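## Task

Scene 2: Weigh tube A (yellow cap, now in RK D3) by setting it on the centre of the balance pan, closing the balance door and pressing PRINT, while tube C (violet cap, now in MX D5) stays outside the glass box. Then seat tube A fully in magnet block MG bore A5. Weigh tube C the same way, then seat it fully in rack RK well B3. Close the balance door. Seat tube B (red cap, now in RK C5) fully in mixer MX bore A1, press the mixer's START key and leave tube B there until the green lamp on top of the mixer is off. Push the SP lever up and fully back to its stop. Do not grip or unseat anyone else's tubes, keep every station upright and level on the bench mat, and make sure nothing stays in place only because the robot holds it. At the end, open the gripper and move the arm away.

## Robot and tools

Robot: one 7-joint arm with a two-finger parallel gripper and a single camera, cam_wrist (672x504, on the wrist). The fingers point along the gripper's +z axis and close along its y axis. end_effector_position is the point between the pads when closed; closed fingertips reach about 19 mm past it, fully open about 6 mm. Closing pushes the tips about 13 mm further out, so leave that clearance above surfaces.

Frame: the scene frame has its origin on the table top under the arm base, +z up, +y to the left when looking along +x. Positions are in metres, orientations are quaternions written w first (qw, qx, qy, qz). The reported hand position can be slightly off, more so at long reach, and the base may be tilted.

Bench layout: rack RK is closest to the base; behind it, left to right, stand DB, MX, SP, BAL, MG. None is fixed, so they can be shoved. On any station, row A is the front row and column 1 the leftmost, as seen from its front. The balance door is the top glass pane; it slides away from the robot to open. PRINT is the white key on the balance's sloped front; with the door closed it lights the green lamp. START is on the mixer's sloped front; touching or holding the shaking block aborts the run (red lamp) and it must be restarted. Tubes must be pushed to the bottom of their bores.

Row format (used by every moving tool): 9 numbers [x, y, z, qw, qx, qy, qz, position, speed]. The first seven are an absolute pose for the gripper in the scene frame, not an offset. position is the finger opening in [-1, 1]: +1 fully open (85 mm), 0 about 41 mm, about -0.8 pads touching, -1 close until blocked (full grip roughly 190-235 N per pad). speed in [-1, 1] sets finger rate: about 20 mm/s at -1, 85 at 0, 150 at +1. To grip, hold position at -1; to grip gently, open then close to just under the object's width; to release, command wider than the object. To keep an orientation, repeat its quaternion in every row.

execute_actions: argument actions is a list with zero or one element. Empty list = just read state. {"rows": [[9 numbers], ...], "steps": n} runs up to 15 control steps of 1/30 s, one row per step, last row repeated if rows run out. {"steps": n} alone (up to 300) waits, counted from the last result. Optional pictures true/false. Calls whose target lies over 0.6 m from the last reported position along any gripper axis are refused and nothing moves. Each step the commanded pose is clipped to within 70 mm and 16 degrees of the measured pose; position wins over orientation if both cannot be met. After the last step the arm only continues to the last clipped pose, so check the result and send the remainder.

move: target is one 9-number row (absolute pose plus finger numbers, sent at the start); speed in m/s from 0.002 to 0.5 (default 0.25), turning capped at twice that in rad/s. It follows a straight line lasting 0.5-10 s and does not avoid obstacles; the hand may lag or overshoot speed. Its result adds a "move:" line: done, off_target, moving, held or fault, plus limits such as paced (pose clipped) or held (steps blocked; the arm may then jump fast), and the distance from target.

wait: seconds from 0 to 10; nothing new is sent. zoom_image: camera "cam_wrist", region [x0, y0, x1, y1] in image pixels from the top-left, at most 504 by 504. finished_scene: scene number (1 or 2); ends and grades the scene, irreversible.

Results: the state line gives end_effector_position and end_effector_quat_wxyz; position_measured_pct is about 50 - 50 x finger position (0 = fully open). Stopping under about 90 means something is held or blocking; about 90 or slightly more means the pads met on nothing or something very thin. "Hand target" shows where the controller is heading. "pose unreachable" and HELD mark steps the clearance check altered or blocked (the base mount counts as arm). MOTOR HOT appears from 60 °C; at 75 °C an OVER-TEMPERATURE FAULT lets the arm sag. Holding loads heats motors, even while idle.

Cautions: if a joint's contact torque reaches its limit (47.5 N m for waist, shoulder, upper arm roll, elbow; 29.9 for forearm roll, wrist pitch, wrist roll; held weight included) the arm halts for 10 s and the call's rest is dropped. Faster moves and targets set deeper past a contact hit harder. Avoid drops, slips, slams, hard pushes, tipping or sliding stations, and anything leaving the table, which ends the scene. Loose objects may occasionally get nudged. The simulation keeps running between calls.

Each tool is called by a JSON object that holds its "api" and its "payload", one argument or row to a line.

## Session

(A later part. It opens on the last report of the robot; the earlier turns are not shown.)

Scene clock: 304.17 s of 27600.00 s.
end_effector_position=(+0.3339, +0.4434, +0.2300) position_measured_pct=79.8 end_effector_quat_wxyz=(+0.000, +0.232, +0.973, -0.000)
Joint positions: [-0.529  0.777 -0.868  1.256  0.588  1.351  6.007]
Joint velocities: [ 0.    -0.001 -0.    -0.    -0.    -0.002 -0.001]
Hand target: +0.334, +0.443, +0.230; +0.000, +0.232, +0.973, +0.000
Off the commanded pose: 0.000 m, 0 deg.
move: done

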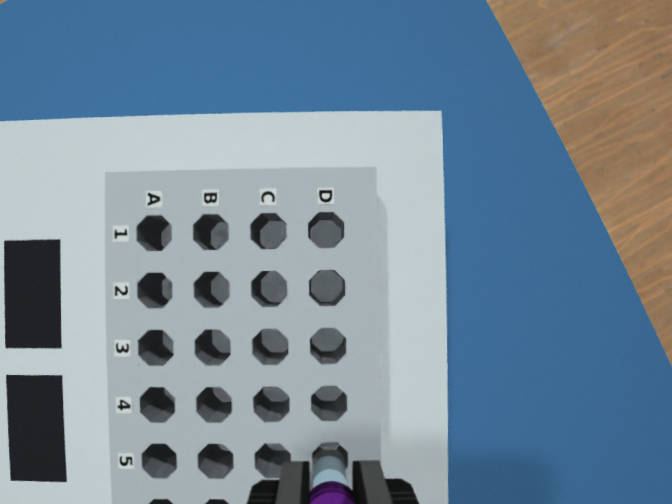

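{"api": "move", "payload": {
  "target": [0.32,0.25,0.30,0,0.35,0.9368,0,-0.63,-0.6],
  "speed": 0.35
}}

{"api": "move", "payload": {
  "target": [0.32,-0.1,0.30,0,0.471,0.8821,0,-0.63,-0.6],
  "speed": 0.4
}}

{"api": "move", "payload": {
  "target": [0.2829,-0.3949,0.295,0,0.471,0.8821,0,-0.63,-0.6],
  "speed": 0.4
}}

{"api": "move", "payload": {
  "target": [0.2829,-0.3949,0.145,0,0.471,0.8821,0,-0.63,-0.6],
  "speed": 0.18
}}

{"api": "move", "payload": {
  "target": [0.2829,-0.3949,0.1375,0,0.471,0.8821,0,-0.63,-0.6],
  "speed": 0.01
}}

{"api": "move", "payload": {
  "target": [0.2829,-0.3949,0.1363,0,0.471,0.8821,0,-0.63,-0.6],
  "speed": 0.003
}}

Scene clock: 321.23 s of 27600.00 s.
end_effector_position=(+0.3202, +0.2499, +0.2997) position_measured_pct=79.8 end_effector_quat_wxyz=(-0.000, +0.350, +0.937, -0.000)
Joint positions: [-0.021  0.373 -0.953  1.661  0.323  1.262  6.089]
Joint velocities: [ 0.003 -0.004  0.001  0.    -0.001 -0.001  0.001]
Hand target: +0.320, +0.250, +0.300; +0.000, +0.350, +0.937, -0.000
Off the commanded pose: 0.000 m, 0 deg.
move: done

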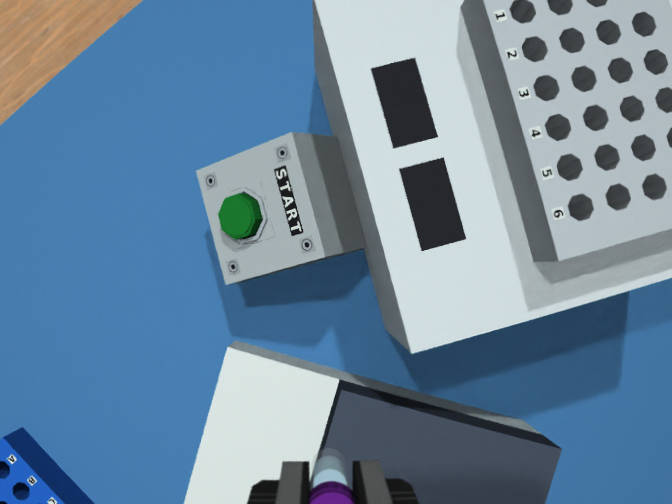

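Scene clock: 322.63 s of 27600.00 s.
end_effector_position=(+0.3202, -0.1003, +0.3002) position_measured_pct=79.8 end_effector_quat_wxyz=(+0.001, +0.471, +0.882, -0.001)
Joint positions: [ 0.848  0.135 -0.665  1.864  0.085  1.162  7.015]
Joint velocities: [ 0.005  0.003  0.014 -0.001 -0.002 -0.     0.003]
Hand target: +0.320, -0.101, +0.300; +0.001, +0.471, +0.882, -0.001
Off the commanded pose: 0.000 m, 0 deg.
move: done; limits=paced

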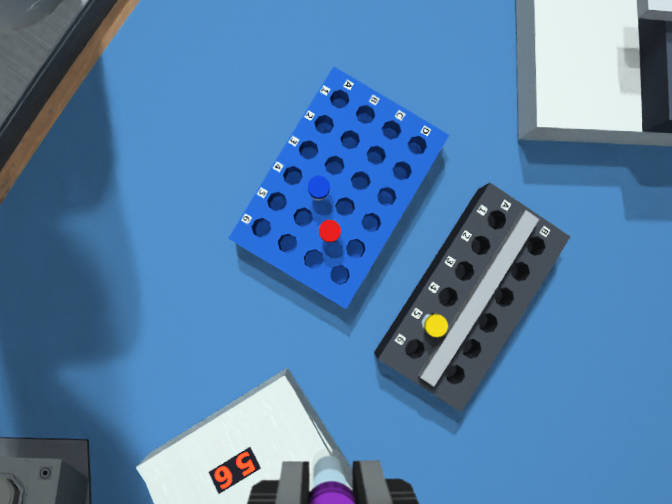

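Scene clock: 323.93 s of 27600.00 s.
end_effector_position=(+0.2828, -0.3950, +0.2957) position_measured_pct=79.8 end_effector_quat_wxyz=(-0.000, +0.471, +0.882, -0.001)
Joint positions: [ 1.199  0.481 -0.438  1.403  0.196  1.298  7.614]
Joint velocities: [-0.     0.011  0.002 -0.003 -0.001  0.     0.   ]
Hand target: +0.283, -0.395, +0.295; -0.001, +0.471, +0.882, -0.001
Off the commanded pose: 0.001 m, 0 deg.
move: done

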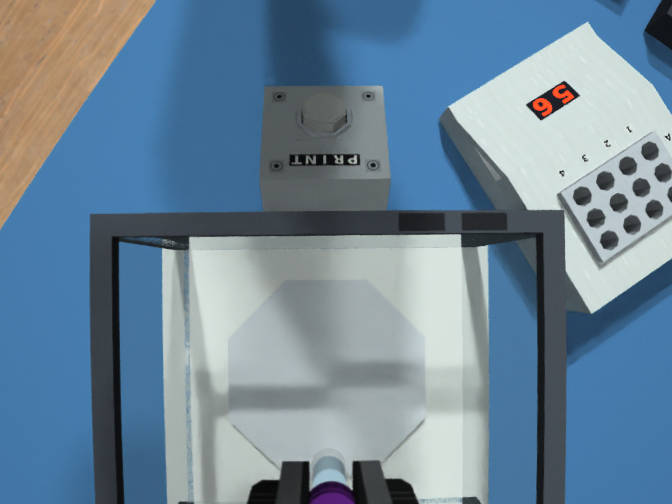

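Scene clock: 325.13 s of 27600.00 s.
end_effector_position=(+0.2828, -0.3951, +0.1453) position_measured_pct=79.8 end_effector_quat_wxyz=(+0.000, +0.471, +0.882, -0.000)
Joint positions: [ 1.173  0.654 -0.394  1.645  0.287  0.899  7.534]
Joint velocities: [-0.002  0.005 -0.001  0.001  0.     0.001  0.001]
Hand target: +0.283, -0.395, +0.145; -0.000, +0.471, +0.882, +0.000
Off the commanded pose: 0.000 m, 0 deg.
move: done

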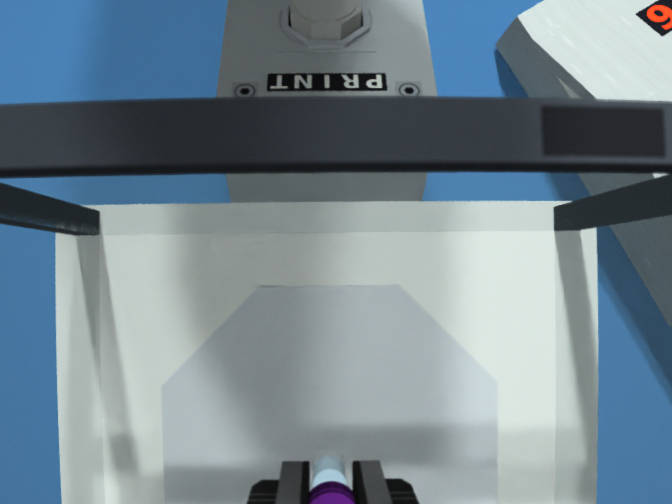

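Scene clock: 326.13 s of 27600.00 s.
end_effector_position=(+0.2831, -0.3952, +0.1383) position_measured_pct=79.8 end_effector_quat_wxyz=(+0.001, +0.471, +0.882, -0.000)
Joint positions: [ 1.17   0.664 -0.39   1.652  0.293  0.88   7.528]
Joint velocities: [-0.     0.    -0.     0.001 -0.     0.     0.001]
Hand target: +0.283, -0.395, +0.138; -0.000, +0.471, +0.882, +0.000
Off the commanded pose: 0.001 m, 0 deg.
move: done

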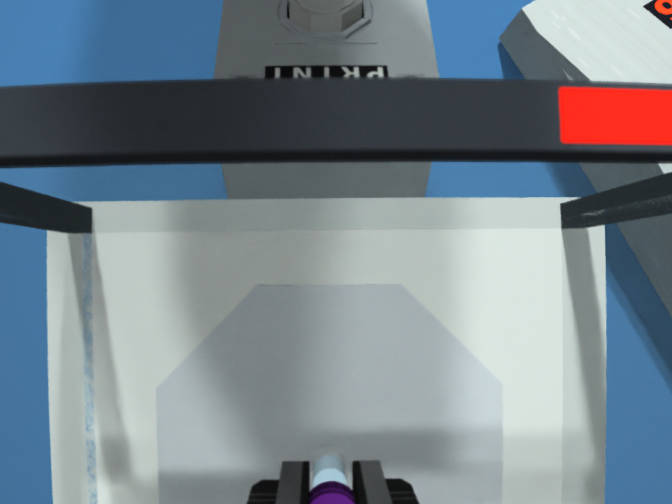

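Scene clock: 327.03 s of 27600.00 s.
end_effector_position=(+0.2834, -0.3957, +0.1380) position_measured_pct=79.8 end_effector_quat_wxyz=(+0.002, +0.471, +0.882, -0.001)
Joint positions: [ 1.17   0.665 -0.39   1.653  0.295  0.878  7.527]
Joint velocities: [-0.    -0.001 -0.    -0.    -0.    -0.001 -0.   ]
Hand target: +0.283, -0.395, +0.136; -0.000, +0.471, +0.882, -0.000
Off the commanded pose: 0.002 m, 0 deg.
move: done

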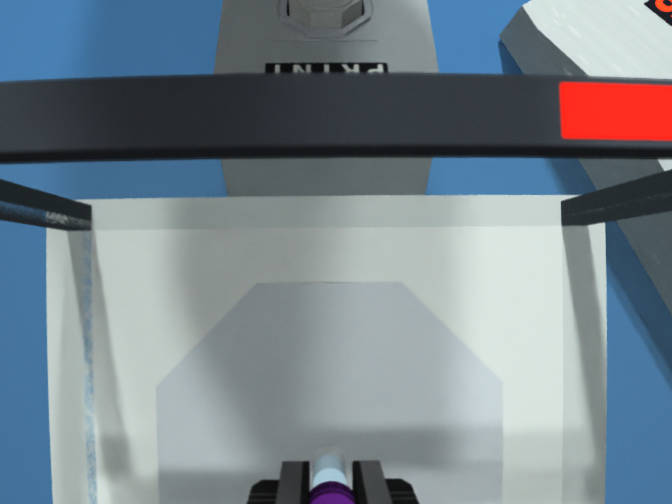

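{"api": "move", "payload": {
  "target": [0.2829,-0.3949,0.1388,0,0.471,0.8821,0,-0.63,-0.6],
  "speed": 0.004
}}

{"api": "move", "payload": {
  "target": [0.2829,-0.3949,0.1388,0,0.471,0.8821,0,-0.4,-0.8]
}}

{"api": "move", "payload": {
  "target": [0.2829,-0.3949,0.16,0,0.471,0.8821,0,-0.4,-0.8],
  "speed": 0.05
}}

{"api": "move", "payload": {
  "target": [0.2829,-0.3949,0.27,0,0.471,0.8821,0,-0.4,-0.8],
  "speed": 0.25
}}

{"api": "move", "payload": {
  "target": [0.3167,-0.4471,0.262,0,-0.2907,0.9568,0,-0.4,0],
  "speed": 0.4
}}

Scene clock: 335.03 s of 27600.00 s.
end_effector_position=(+0.2829, -0.3949, +0.1388) position_measured_pct=79.8 end_effector_quat_wxyz=(+0.000, +0.471, +0.882, -0.000)
Joint positions: [ 1.17   0.664 -0.391  1.651  0.293  0.883  7.529]
Joint velocities: [ 0.    -0.    -0.    -0.001 -0.     0.     0.   ]
Hand target: +0.283, -0.395, +0.139; -0.000, +0.471, +0.882, -0.000
Off the commanded pose: 0.000 m, 0 deg.
move: done

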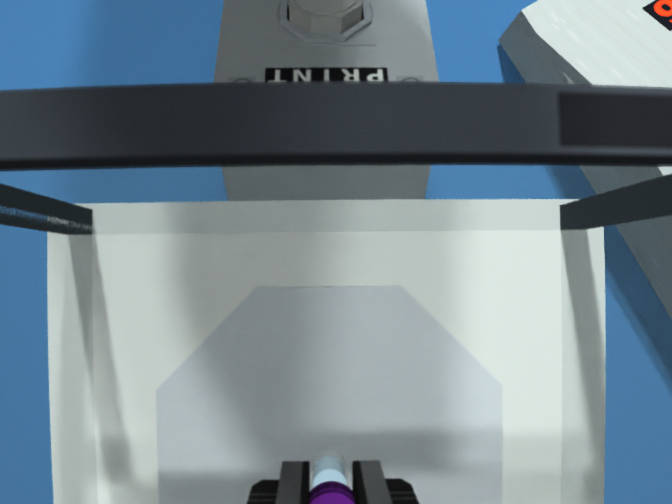

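Scene clock: 335.73 s of 27600.00 s.
end_effector_position=(+0.2829, -0.3949, +0.1388) position_measured_pct=69.8 end_effector_quat_wxyz=(+0.000, +0.471, +0.882, -0.000)
Joint positions: [ 1.17   0.664 -0.391  1.651  0.293  0.883  7.529]
Joint velocities: [ 0.001 -0.    -0.001 -0.    -0.     0.002 -0.002]
Hand target: +0.283, -0.395, +0.139; -0.000, +0.471, +0.882, -0.000
Off the commanded pose: 0.000 m, 0 deg.
move: done

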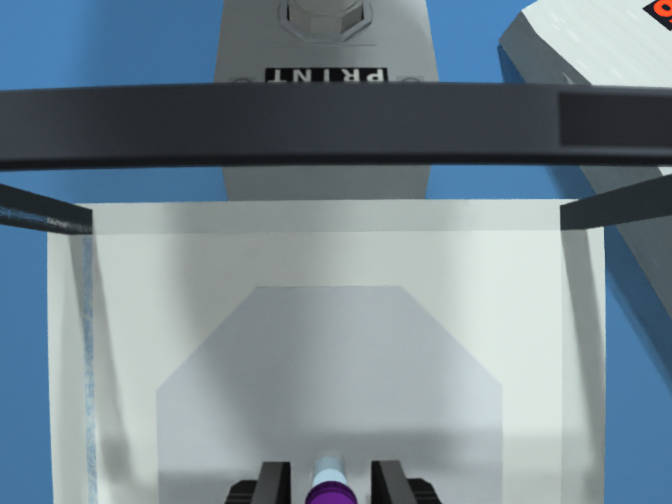

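Scene clock: 336.47 s of 27600.00 s.
end_effector_position=(+0.2829, -0.3948, +0.1599) position_measured_pct=69.8 end_effector_quat_wxyz=(-0.000, +0.471, +0.882, +0.000)
Joint positions: [ 1.178  0.632 -0.402  1.628  0.276  0.936  7.543]
Joint velocities: [ 0.001 -0.002  0.001 -0.001 -0.    -0.    -0.001]
Hand target: +0.283, -0.395, +0.160; +0.000, +0.471, +0.882, -0.000
Off the commanded pose: 0.000 m, 0 deg.
move: done

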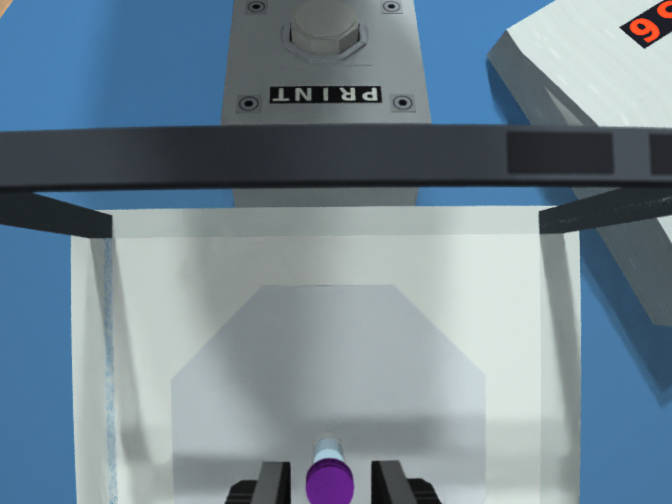

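Scene clock: 337.33 s of 27600.00 s.
end_effector_position=(+0.2829, -0.3948, +0.2699) position_measured_pct=69.8 end_effector_quat_wxyz=(-0.000, +0.471, +0.882, +0.000)
Joint positions: [ 1.2    0.503 -0.435  1.456  0.205  1.227  7.604]
Joint velocities: [ 0.    -0.002 -0.001 -0.001 -0.    -0.     0.002]
Hand target: +0.283, -0.395, +0.270; +0.000, +0.471, +0.882, -0.000
Off the commanded pose: 0.000 m, 0 deg.
move: done

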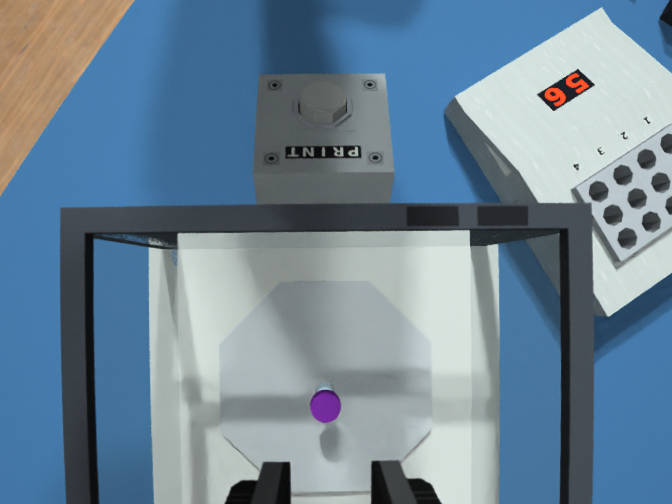

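Scene clock: 339.70 s of 27600.00 s.
end_effector_position=(+0.3170, -0.4469, +0.2621) position_measured_pct=69.8 end_effector_quat_wxyz=(-0.000, -0.291, +0.957, -0.000)
Joint positions: [ 1.318  0.718 -0.763  1.215  0.47   1.381  9.033]
Joint velocities: [ 0.001  0.003  0.001 -0.002 -0.001  0.001 -0.   ]
Hand target: +0.317, -0.447, +0.262; -0.000, -0.291, +0.957, +0.000
Off the commanded pose: 0.000 m, 0 deg.
move: done

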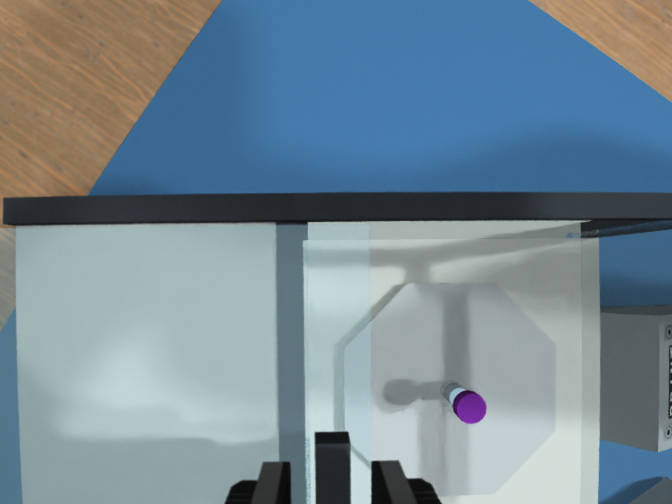

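{"api": "move", "payload": {
  "target": [0.3167,-0.4471,0.239,0,-0.2907,0.9568,0,-0.4,0],
  "speed": 0.06
}}

{"api": "move", "payload": {
  "target": [0.2463,-0.3419,0.239,0,-0.2907,0.9568,0,-0.4,0],
  "speed": 0.07
}}

{"api": "move", "payload": {
  "target": [0.248,-0.3445,0.262,0,-0.2907,0.9568,0,-0.4,0],
  "speed": 0.1
}}

{"api": "move", "payload": {
  "target": [0.2003,-0.2714,0.26,0,0.471,0.8821,0,-0.85,0],
  "speed": 0.4
}}

{"api": "move", "payload": {
  "target": [0.2003,-0.2714,0.105,0,0.471,0.8821,0,-0.85,0],
  "speed": 0.25
}}

{"api": "move", "payload": {
  "target": [0.2003,-0.2714,0.094,0,0.471,0.8821,0,-0.85,0],
  "speed": 0.015
}}

{"api": "move", "payload": {
  "target": [0.2003,-0.2714,0.105,0,0.471,0.8821,0,-0.85,0],
  "speed": 0.03
}}

{"api": "move", "payload": {
  "target": [0.2003,-0.2714,0.26,0,0.471,0.8821,0,-0.4,0],
  "speed": 0.3
}}

{"api": "move", "payload": {
  "target": [0.2859,-0.3148,0.275,0,-0.2907,0.9568,0,-0.4,0],
  "speed": 0.4
}}

Scene clock: 351.83 s of 27600.00 s.
end_effector_position=(+0.3167, -0.4471, +0.2390) position_measured_pct=69.8 end_effector_quat_wxyz=(+0.000, -0.291, +0.957, -0.000)
Joint positions: [ 1.322  0.738 -0.756  1.26   0.484  1.324  9.018]
Joint velocities: [-0.001  0.    -0.     0.    -0.    -0.001 -0.   ]
Hand target: +0.317, -0.447, +0.239; +0.000, -0.291, +0.957, +0.000
Off the commanded pose: 0.000 m, 0 deg.
move: done

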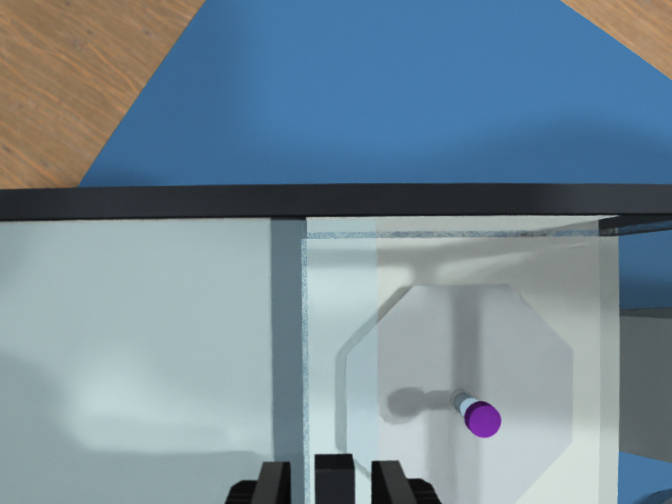

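Scene clock: 353.93 s of 27600.00 s.
end_effector_position=(+0.2466, -0.3420, +0.2387) position_measured_pct=69.8 end_effector_quat_wxyz=(+0.001, -0.291, +0.957, +0.000)
Joint positions: [ 1.502  0.482 -0.845  1.726  0.383  1.107  8.973]
Joint velocities: [ 0.004 -0.005 -0.001  0.001 -0.001 -0.002  0.   ]
Hand target: +0.246, -0.342, +0.239; +0.000, -0.290, +0.957, +0.000
Off the commanded pose: 0.000 m, 0 deg.
move: done

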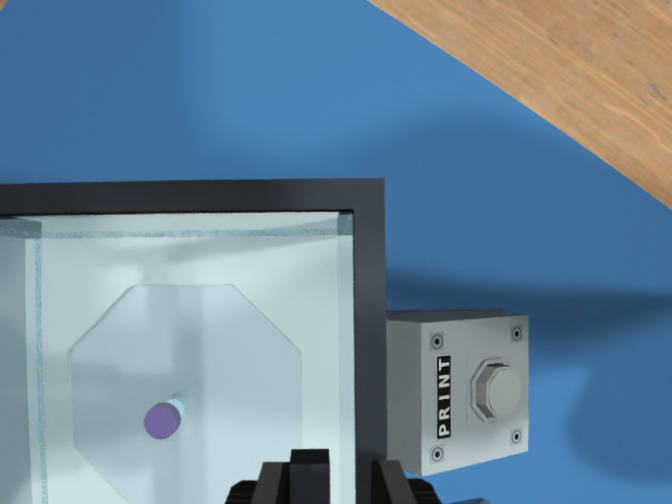

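Scene clock: 354.63 s of 27600.00 s.
end_effector_position=(+0.2480, -0.3445, +0.2619) position_measured_pct=69.8 end_effector_quat_wxyz=(-0.000, -0.291, +0.957, +0.000)
Joint positions: [ 1.51   0.46  -0.857  1.673  0.359  1.174  8.996]
Joint velocities: [ 0.002 -0.001  0.001 -0.001 -0.    -0.002  0.001]
Hand target: +0.248, -0.345, +0.262; -0.000, -0.291, +0.957, -0.000
Off the commanded pose: 0.000 m, 0 deg.
move: done

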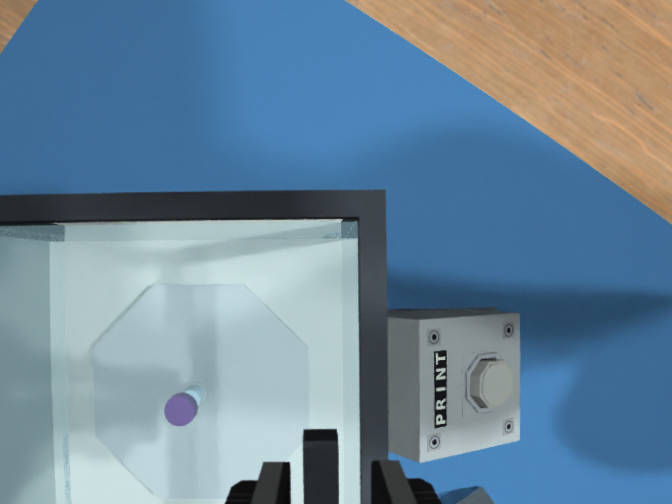

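Scene clock: 357.00 s of 27600.00 s.
end_effector_position=(+0.2000, -0.2716, +0.2600) position_measured_pct=90.5 end_effector_quat_wxyz=(+0.000, +0.471, +0.882, +0.000)
Joint positions: [ 1.388  0.197 -0.577  1.943  0.11   1.032  7.623]
Joint velocities: [-0.001 -0.003 -0.003 -0.     0.001  0.001 -0.001]
Hand target: +0.200, -0.272, +0.260; +0.000, +0.471, +0.882, -0.000
Off the commanded pose: 0.000 m, 0 deg.
move: done

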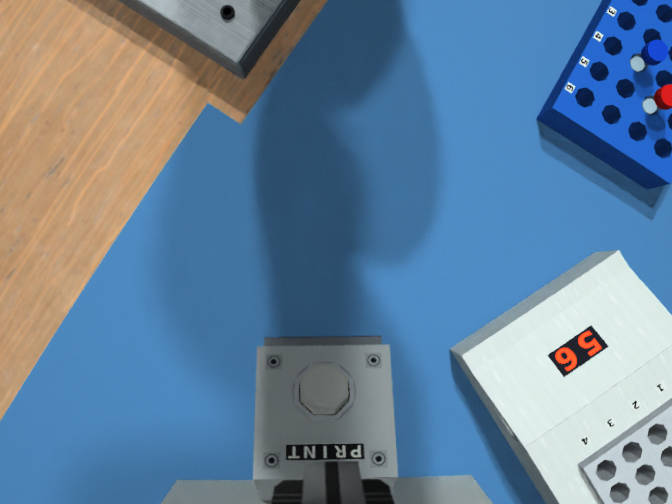

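Scene clock: 358.17 s of 27600.00 s.
end_effector_position=(+0.2003, -0.2715, +0.1053) position_measured_pct=90.5 end_effector_quat_wxyz=(+0.000, +0.471, +0.882, +0.000)
Joint positions: [ 1.228  0.504 -0.449  2.179  0.398  0.534  7.343]
Joint velocities: [-0.004  0.004 -0.002  0.001  0.002  0.002 -0.002]
Hand target: +0.200, -0.271, +0.105; -0.000, +0.471, +0.882, +0.000
Off the commanded pose: 0.000 m, 0 deg.
move: done

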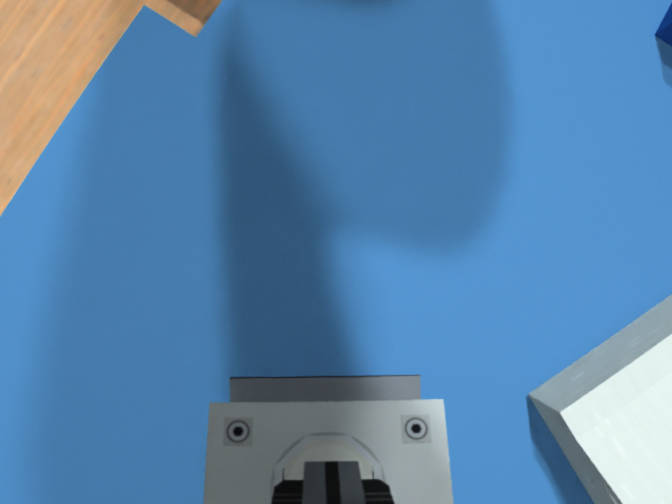

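Scene clock: 359.13 s of 27600.00 s.
end_effector_position=(+0.2006, -0.2719, +0.0951) position_measured_pct=90.5 end_effector_quat_wxyz=(+0.001, +0.471, +0.882, -0.001)
Joint positions: [ 1.207  0.527 -0.425  2.189  0.423  0.498  7.319]
Joint velocities: [-0.001  0.001  0.001  0.     0.001  0.    -0.   ]
Hand target: +0.200, -0.271, +0.094; +0.000, +0.471, +0.882, +0.000
Off the commanded pose: 0.001 m, 0 deg.
move: done

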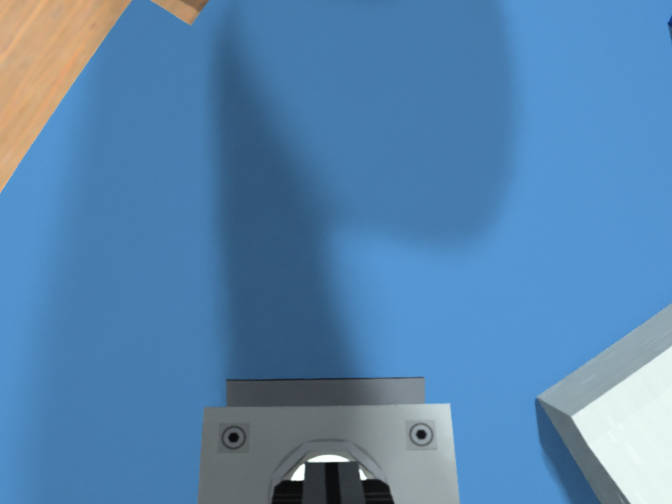

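Scene clock: 359.83 s of 27600.00 s.
end_effector_position=(+0.2004, -0.2713, +0.1049) position_measured_pct=90.5 end_effector_quat_wxyz=(-0.000, +0.471, +0.882, +0.000)
Joint positions: [ 1.226  0.504 -0.448  2.179  0.399  0.533  7.341]
Joint velocities: [ 0.001 -0.002 -0.     0.    -0.001 -0.001  0.002]
Hand target: +0.200, -0.271, +0.105; -0.000, +0.471, +0.882, -0.000
Off the commanded pose: 0.000 m, 0 deg.
move: done

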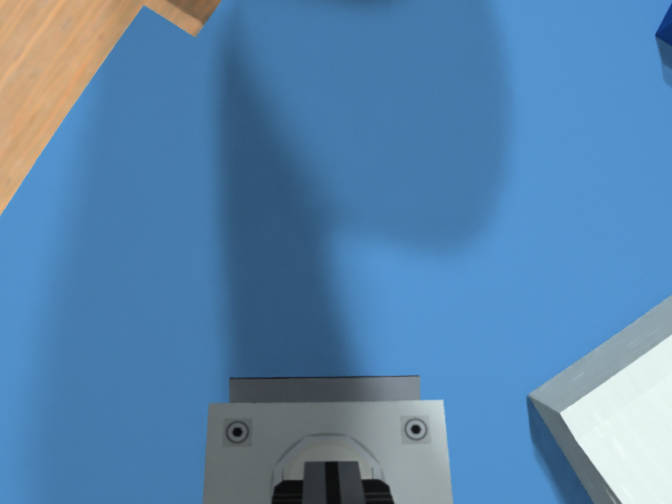

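Scene clock: 360.87 s of 27600.00 s.
end_effector_position=(+0.2003, -0.2714, +0.2597) position_measured_pct=69.8 end_effector_quat_wxyz=(-0.000, +0.471, +0.882, -0.000)
Joint positions: [ 1.386  0.197 -0.577  1.944  0.111  1.032  7.622]
Joint velocities: [ 0.002 -0.005  0.002 -0.001 -0.    -0.001  0.   ]
Hand target: +0.200, -0.271, +0.260; +0.000, +0.471, +0.882, -0.000
Off the commanded pose: 0.000 m, 0 deg.
move: done

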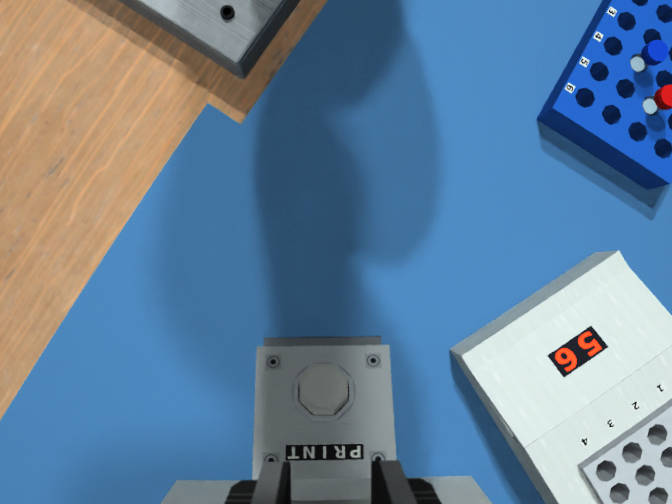

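Scene clock: 363.23 s of 27600.00 s.
end_effector_position=(+0.2861, -0.3146, +0.2751) position_measured_pct=69.8 end_effector_quat_wxyz=(-0.000, -0.291, +0.957, -0.000)
Joint positions: [ 1.409  0.448 -0.878  1.646  0.352  1.213  8.889]
Joint velocities: [-0.001  0.004  0.005 -0.001 -0.001  0.    -0.   ]
Hand target: +0.286, -0.315, +0.275; -0.000, -0.291, +0.957, +0.000
Off the commanded pose: 0.000 m, 0 deg.
move: done

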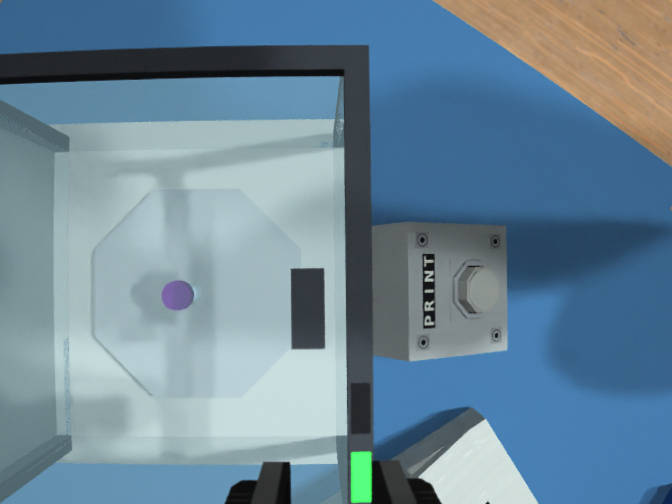

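{"api": "execute_actions", "payload": {
  "actions": []
}}

Scene clock: 389.10 s of 27600.00 s.
end_effector_position=(+0.2861, -0.3146, +0.2749) position_measured_pct=69.8 end_effector_quat_wxyz=(-0.000, -0.291, +0.957, +0.000)
Joint positions: [ 1.409  0.449 -0.878  1.646  0.352  1.213  8.889]
Joint velocities: [-0.001 -0.     0.001  0.    -0.     0.    -0.001]
Hand target: +0.286, -0.315, +0.275; -0.000, -0.291, +0.957, +0.000
Off the commanded pose: 0.000 m, 0 deg.
Steps of this call (steps 1 to 776: nothing new was sent). Readings (end_effector_position | what the end effector reports):
1: (+0.2861, -0.3146, +0.2750) | position_measured_pct=69.8
2: (+0.2861, -0.3146, +0.2750) | position_measured_pct=69.8
4: (+0.2861, -0.3146, +0.2749) | position_measured_pct=69.8
8: (+0.2861, -0.3146, +0.2749) | position_measured_pct=69.8
776: the state above

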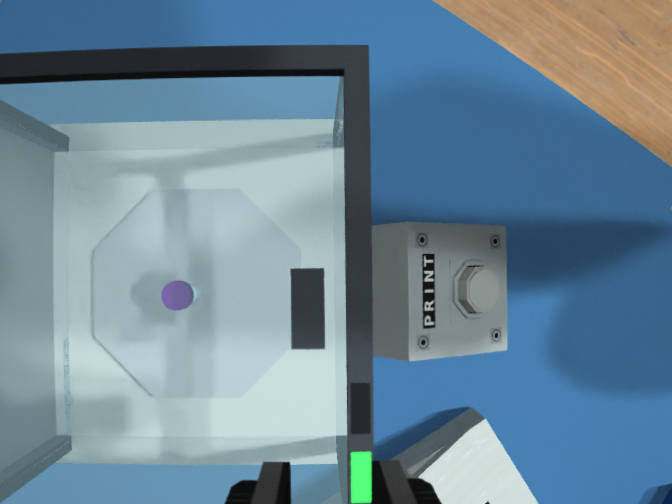

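{"api": "move", "payload": {
  "target": [0.2499,-0.3473,0.262,0,-0.2907,0.9568,0,-0.4,0],
  "speed": 0.2
}}

{"api": "move", "payload": {
  "target": [0.2499,-0.3473,0.239,0,-0.2907,0.9568,0,-0.4,0],
  "speed": 0.06
}}

{"api": "move", "payload": {
  "target": [0.3194,-0.4512,0.239,0,-0.2907,0.9568,0,-0.4,0],
  "speed": 0.09
}}

{"api": "move", "payload": {
  "target": [0.3172,-0.4479,0.27,0,-0.2907,0.9568,0,-0.4,0],
  "speed": 0.1
}}

{"api": "move", "payload": {
  "target": [0.2829,-0.3949,0.275,0,0.471,0.8821,0,-0.4,0],
  "speed": 0.3
}}

Scene clock: 402.73 s of 27600.00 s.
end_effector_position=(+0.2501, -0.3472, +0.2620) position_measured_pct=69.8 end_effector_quat_wxyz=(-0.000, -0.291, +0.957, -0.000)
Joint positions: [ 1.508  0.469 -0.862  1.662  0.367  1.181  8.992]
Joint velocities: [ 0.004  0.     0.004 -0.    -0.002  0.001  0.004]
Hand target: +0.250, -0.347, +0.262; -0.000, -0.291, +0.957, +0.000
Off the commanded pose: 0.000 m, 0 deg.
move: done

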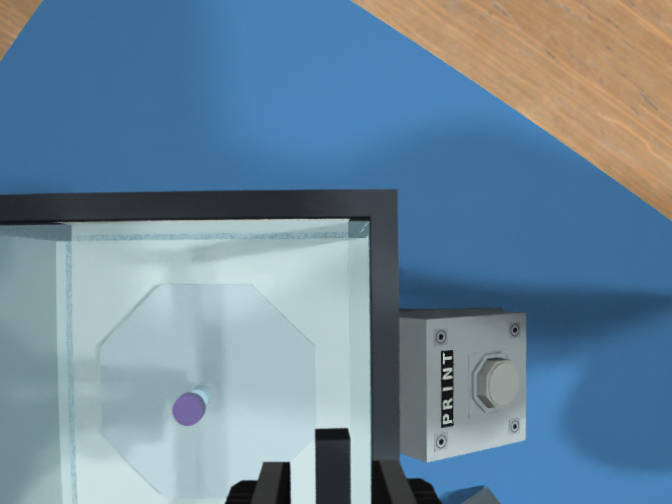

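Scene clock: 403.47 s of 27600.00 s.
end_effector_position=(+0.2498, -0.3473, +0.2391) position_measured_pct=69.8 end_effector_quat_wxyz=(+0.000, -0.291, +0.957, -0.000)
Joint positions: [ 1.496  0.496 -0.847  1.705  0.394  1.12   8.967]
Joint velocities: [-0.001  0.001 -0.001  0.001 -0.    -0.001 -0.001]
Hand target: +0.250, -0.347, +0.239; +0.000, -0.291, +0.957, +0.000
Off the commanded pose: 0.000 m, 0 deg.
move: done

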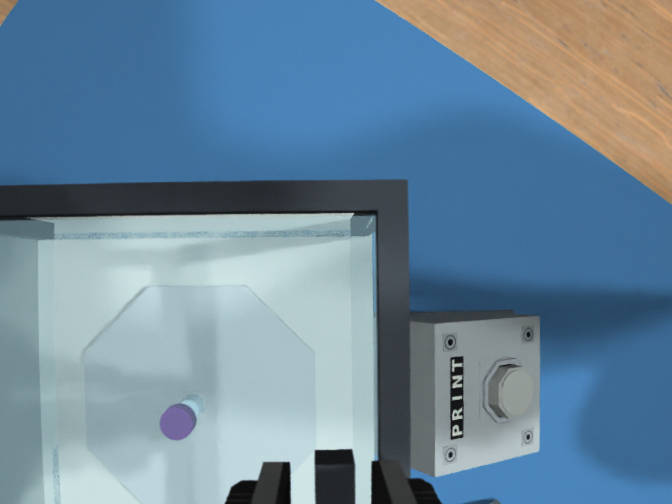

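Scene clock: 405.17 s of 27600.00 s.
end_effector_position=(+0.3189, -0.4510, +0.2395) position_measured_pct=69.8 end_effector_quat_wxyz=(-0.001, -0.291, +0.957, +0.000)
Joint positions: [ 1.318  0.749 -0.761  1.239  0.493  1.337  9.018]
Joint velocities: [-0.004  0.005 -0.    -0.003  0.001  0.002  0.   ]
Hand target: +0.320, -0.451, +0.239; -0.000, -0.291, +0.957, -0.000
Off the commanded pose: 0.001 m, 0 deg.
move: done

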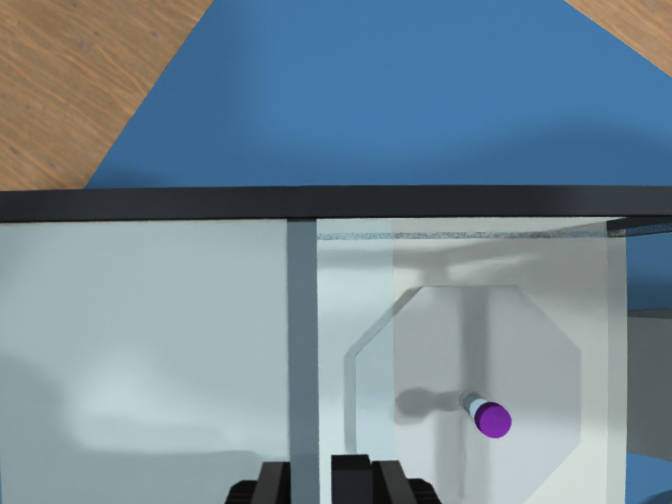

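Scene clock: 405.90 s of 27600.00 s.
end_effector_position=(+0.3172, -0.4479, +0.2699) position_measured_pct=69.8 end_effector_quat_wxyz=(-0.000, -0.291, +0.957, +0.000)
Joint positions: [ 1.319  0.716 -0.772  1.194  0.471  1.405  9.035]
Joint velocities: [-0.001 -0.001  0.001 -0.    -0.     0.001  0.001]
Hand target: +0.317, -0.448, +0.270; -0.000, -0.291, +0.957, -0.000
Off the commanded pose: 0.000 m, 0 deg.
move: done

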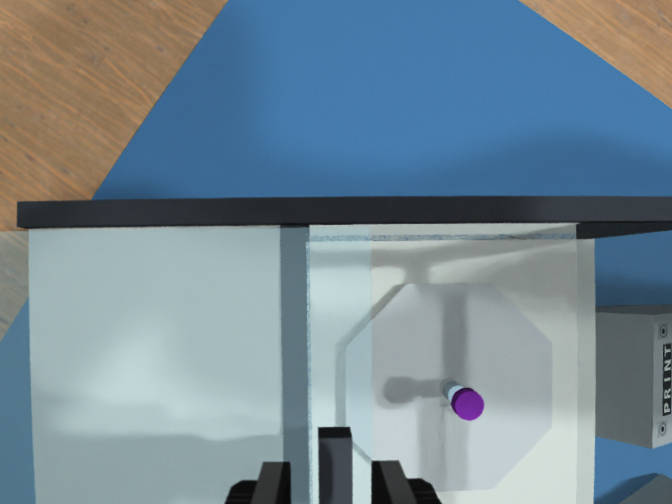

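Scene clock: 408.90 s of 27600.00 s.
end_effector_position=(+0.2825, -0.3951, +0.2750) position_measured_pct=69.8 end_effector_quat_wxyz=(+0.000, +0.471, +0.882, +0.000)
Joint positions: [ 1.207  0.5   -0.446  1.446  0.207  1.242  7.603]
Joint velocities: [-0.002 -0.002 -0.003  0.001  0.001  0.    -0.002]
Hand target: +0.283, -0.395, +0.275; +0.000, +0.471, +0.882, +0.000
Off the commanded pose: 0.000 m, 0 deg.
move: done

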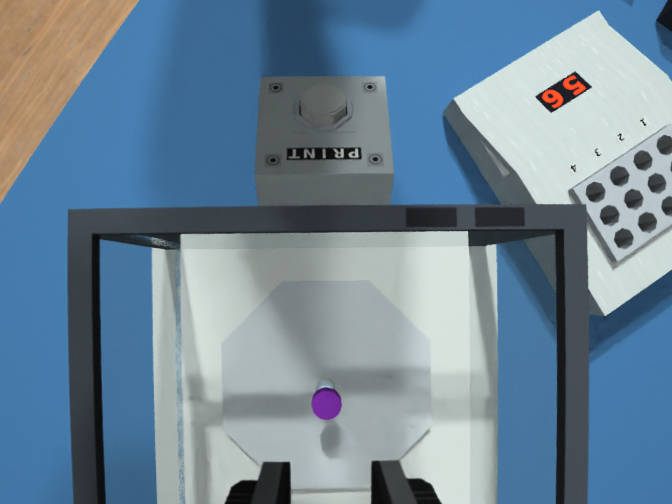

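{"api": "move", "payload": {
  "target": [0.2829,-0.3949,0.166,0,0.471,0.8821,0,-0.4,0],
  "speed": 0.15
}}

Scene clock: 412.43 s of 27600.00 s.
end_effector_position=(+0.2828, -0.3950, +0.1662) position_measured_pct=69.8 end_effector_quat_wxyz=(+0.000, +0.471, +0.882, -0.000)
Joint positions: [ 1.186  0.625 -0.413  1.621  0.277  0.953  7.542]
Joint velocities: [-0.002  0.004  0.001  0.     0.    -0.     0.   ]
Hand target: +0.283, -0.395, +0.166; -0.000, +0.471, +0.882, +0.000
Off the commanded pose: 0.000 m, 0 deg.
move: done

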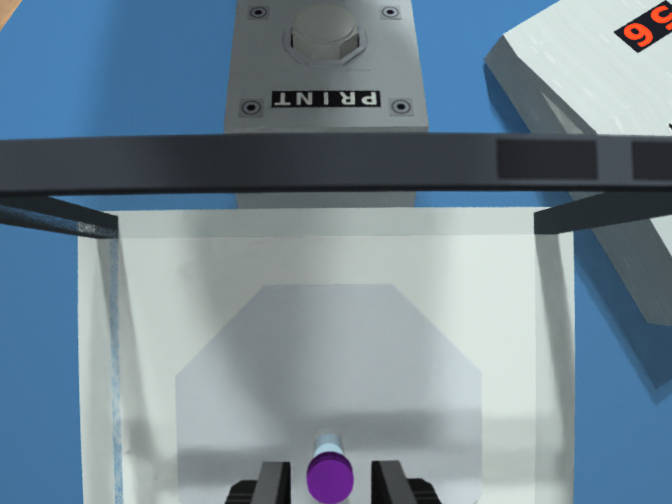

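{"api": "move", "payload": {
  "target": [0.2829,-0.3949,0.137,0,0.471,0.8821,0,-0.4,0],
  "speed": 0.05
}}

{"api": "move", "payload": {
  "target": [0.2829,-0.3949,0.137,0,0.471,0.8821,0,-0.63,-0.6],
  "speed": 0.05
}}

{"api": "move", "payload": {
  "target": [0.2829,-0.3949,0.29,0,0.471,0.8821,0,-0.63,-0.6],
  "speed": 0.18
}}

Scene clock: 417.57 s of 27600.00 s.
end_effector_position=(+0.2829, -0.3950, +0.1371) position_measured_pct=69.8 end_effector_quat_wxyz=(+0.000, +0.471, +0.882, -0.000)
Joint positions: [ 1.175  0.668 -0.398  1.653  0.3    0.88   7.523]
Joint velocities: [-0.001  0.002 -0.    -0.001  0.    -0.001 -0.001]
Hand target: +0.283, -0.395, +0.137; -0.000, +0.471, +0.882, +0.000
Off the commanded pose: 0.000 m, 0 deg.
move: done

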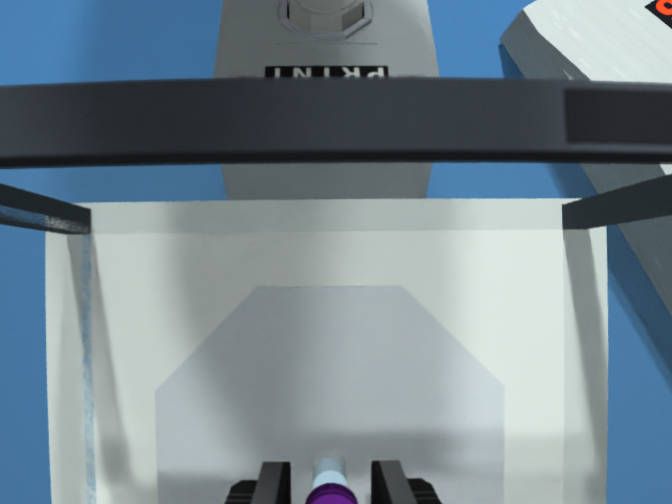

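Scene clock: 418.27 s of 27600.00 s.
end_effector_position=(+0.2829, -0.3950, +0.1371) position_measured_pct=79.8 end_effector_quat_wxyz=(+0.000, +0.471, +0.882, -0.000)
Joint positions: [ 1.175  0.668 -0.398  1.653  0.3    0.88   7.523]
Joint velocities: [ 0.001  0.    -0.001  0.    -0.     0.001 -0.   ]
Hand target: +0.283, -0.395, +0.137; -0.000, +0.471, +0.882, -0.000
Off the commanded pose: 0.000 m, 0 deg.
move: done

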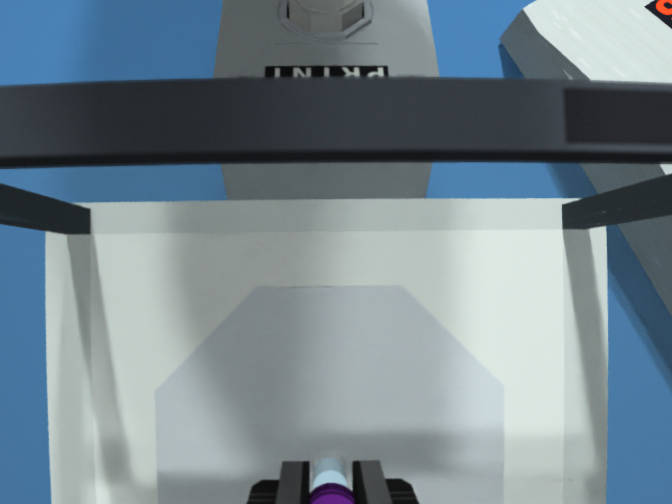

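Scene clock: 419.47 s of 27600.00 s.
end_effector_position=(+0.2829, -0.3948, +0.2899) position_measured_pct=79.8 end_effector_quat_wxyz=(-0.000, +0.471, +0.882, -0.000)
Joint positions: [ 1.206  0.488 -0.447  1.415  0.2    1.283  7.609]
Joint velocities: [-0.    -0.001 -0.    -0.001  0.    -0.    -0.001]
Hand target: +0.283, -0.395, +0.290; +0.000, +0.471, +0.882, -0.000
Off the commanded pose: 0.000 m, 0 deg.
move: done

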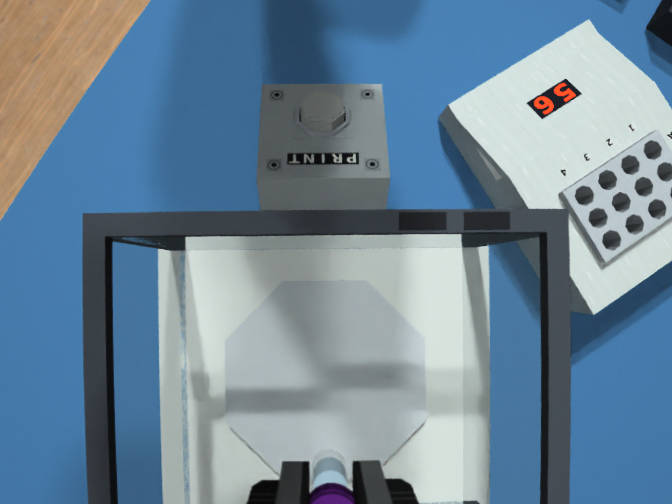

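{"api": "move", "payload": {
  "target": [0.29,-0.2,0.28,0,0.6,0.8,0,-0.63,-0.6],
  "speed": 0.3
}}

{"api": "move", "payload": {
  "target": [0.2571,0.0066,0.13,0,0.687,0.7266,0,-0.63,-0.6],
  "speed": 0.25
}}

Scene clock: 425.57 s of 27600.00 s.
end_effector_position=(+0.2898, -0.2002, +0.2796) position_measured_pct=79.8 end_effector_quat_wxyz=(-0.000, +0.601, +0.800, +0.001)
Joint positions: [ 1.003  0.193 -0.516  1.865  0.092  1.103  7.008]
Joint velocities: [-0.002 -0.009 -0.009  0.001  0.002  0.002 -0.003]
Hand target: +0.290, -0.200, +0.280; +0.000, +0.600, +0.800, +0.001
Off the commanded pose: 0.001 m, 0 deg.
move: done

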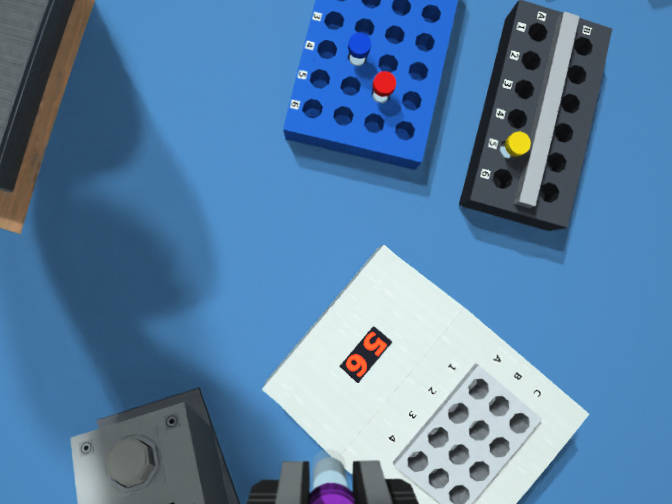

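Scene clock: 427.13 s of 27600.00 s.
end_effector_position=(+0.2573, +0.0061, +0.1301) position_measured_pct=79.8 end_effector_quat_wxyz=(-0.000, +0.688, +0.726, +0.001)
Joint positions: [ 0.374  0.31  -0.569  2.398  0.341  0.491  5.849]
Joint velocities: [-0.019  0.007 -0.019  0.     0.013  0.    -0.016]
Hand target: +0.257, +0.007, +0.130; -0.001, +0.687, +0.727, +0.001
Off the commanded pose: 0.001 m, 0 deg.
move: done

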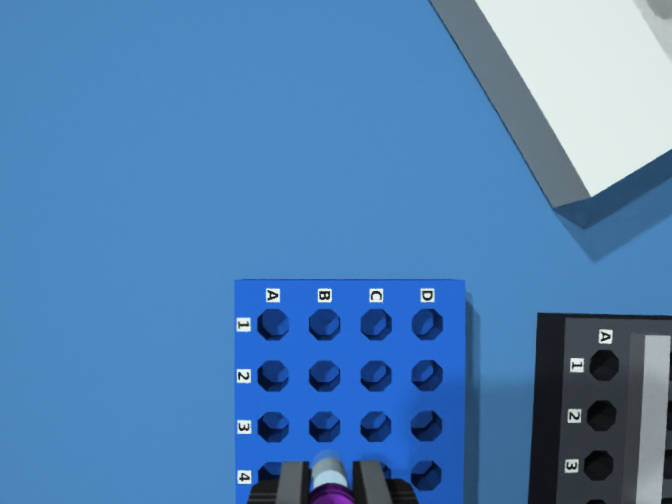

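{"api": "move", "payload": {
  "target": [0.2564,0.0066,0.0905,0,0.687,0.7266,0,-0.63,-0.6],
  "speed": 0.06
}}

{"api": "zoom_image", "payload": {
  "camera": "cam_wrist",
  "region": [230,350,430,504]
}}

Scene clock: 438.10 s of 27600.00 s.
end_effector_position=(+0.2565, +0.0063, +0.0908) position_measured_pct=79.8 end_effector_quat_wxyz=(+0.000, +0.687, +0.726, +0.000)
Joint positions: [ 0.222  0.427 -0.41   2.45   0.527  0.325  5.669]
Joint velocities: [-0.011  0.006 -0.004  0.001  0.005  0.001 -0.004]
Hand target: +0.256, +0.007, +0.091; -0.000, +0.687, +0.727, +0.000
Off the commanded pose: 0.000 m, 0 deg.
move: done

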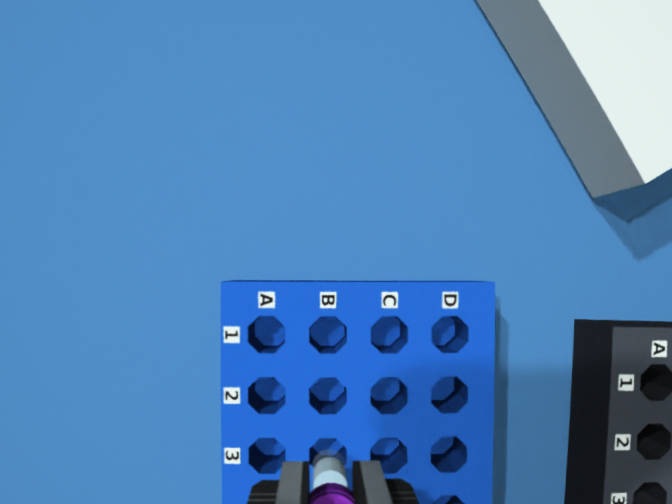

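Region (230, 350, 430, 504) of cam_wrist's 672x504 image, scaled by 2.520; it fills the top 388 rows of this view, and the rest is white.

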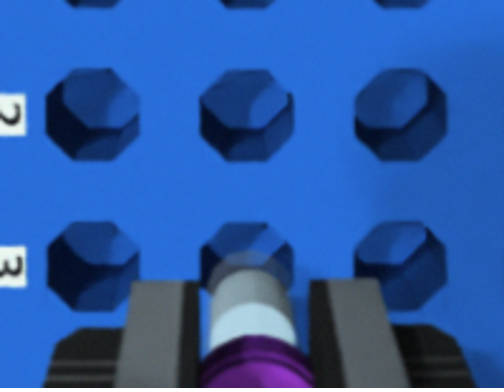

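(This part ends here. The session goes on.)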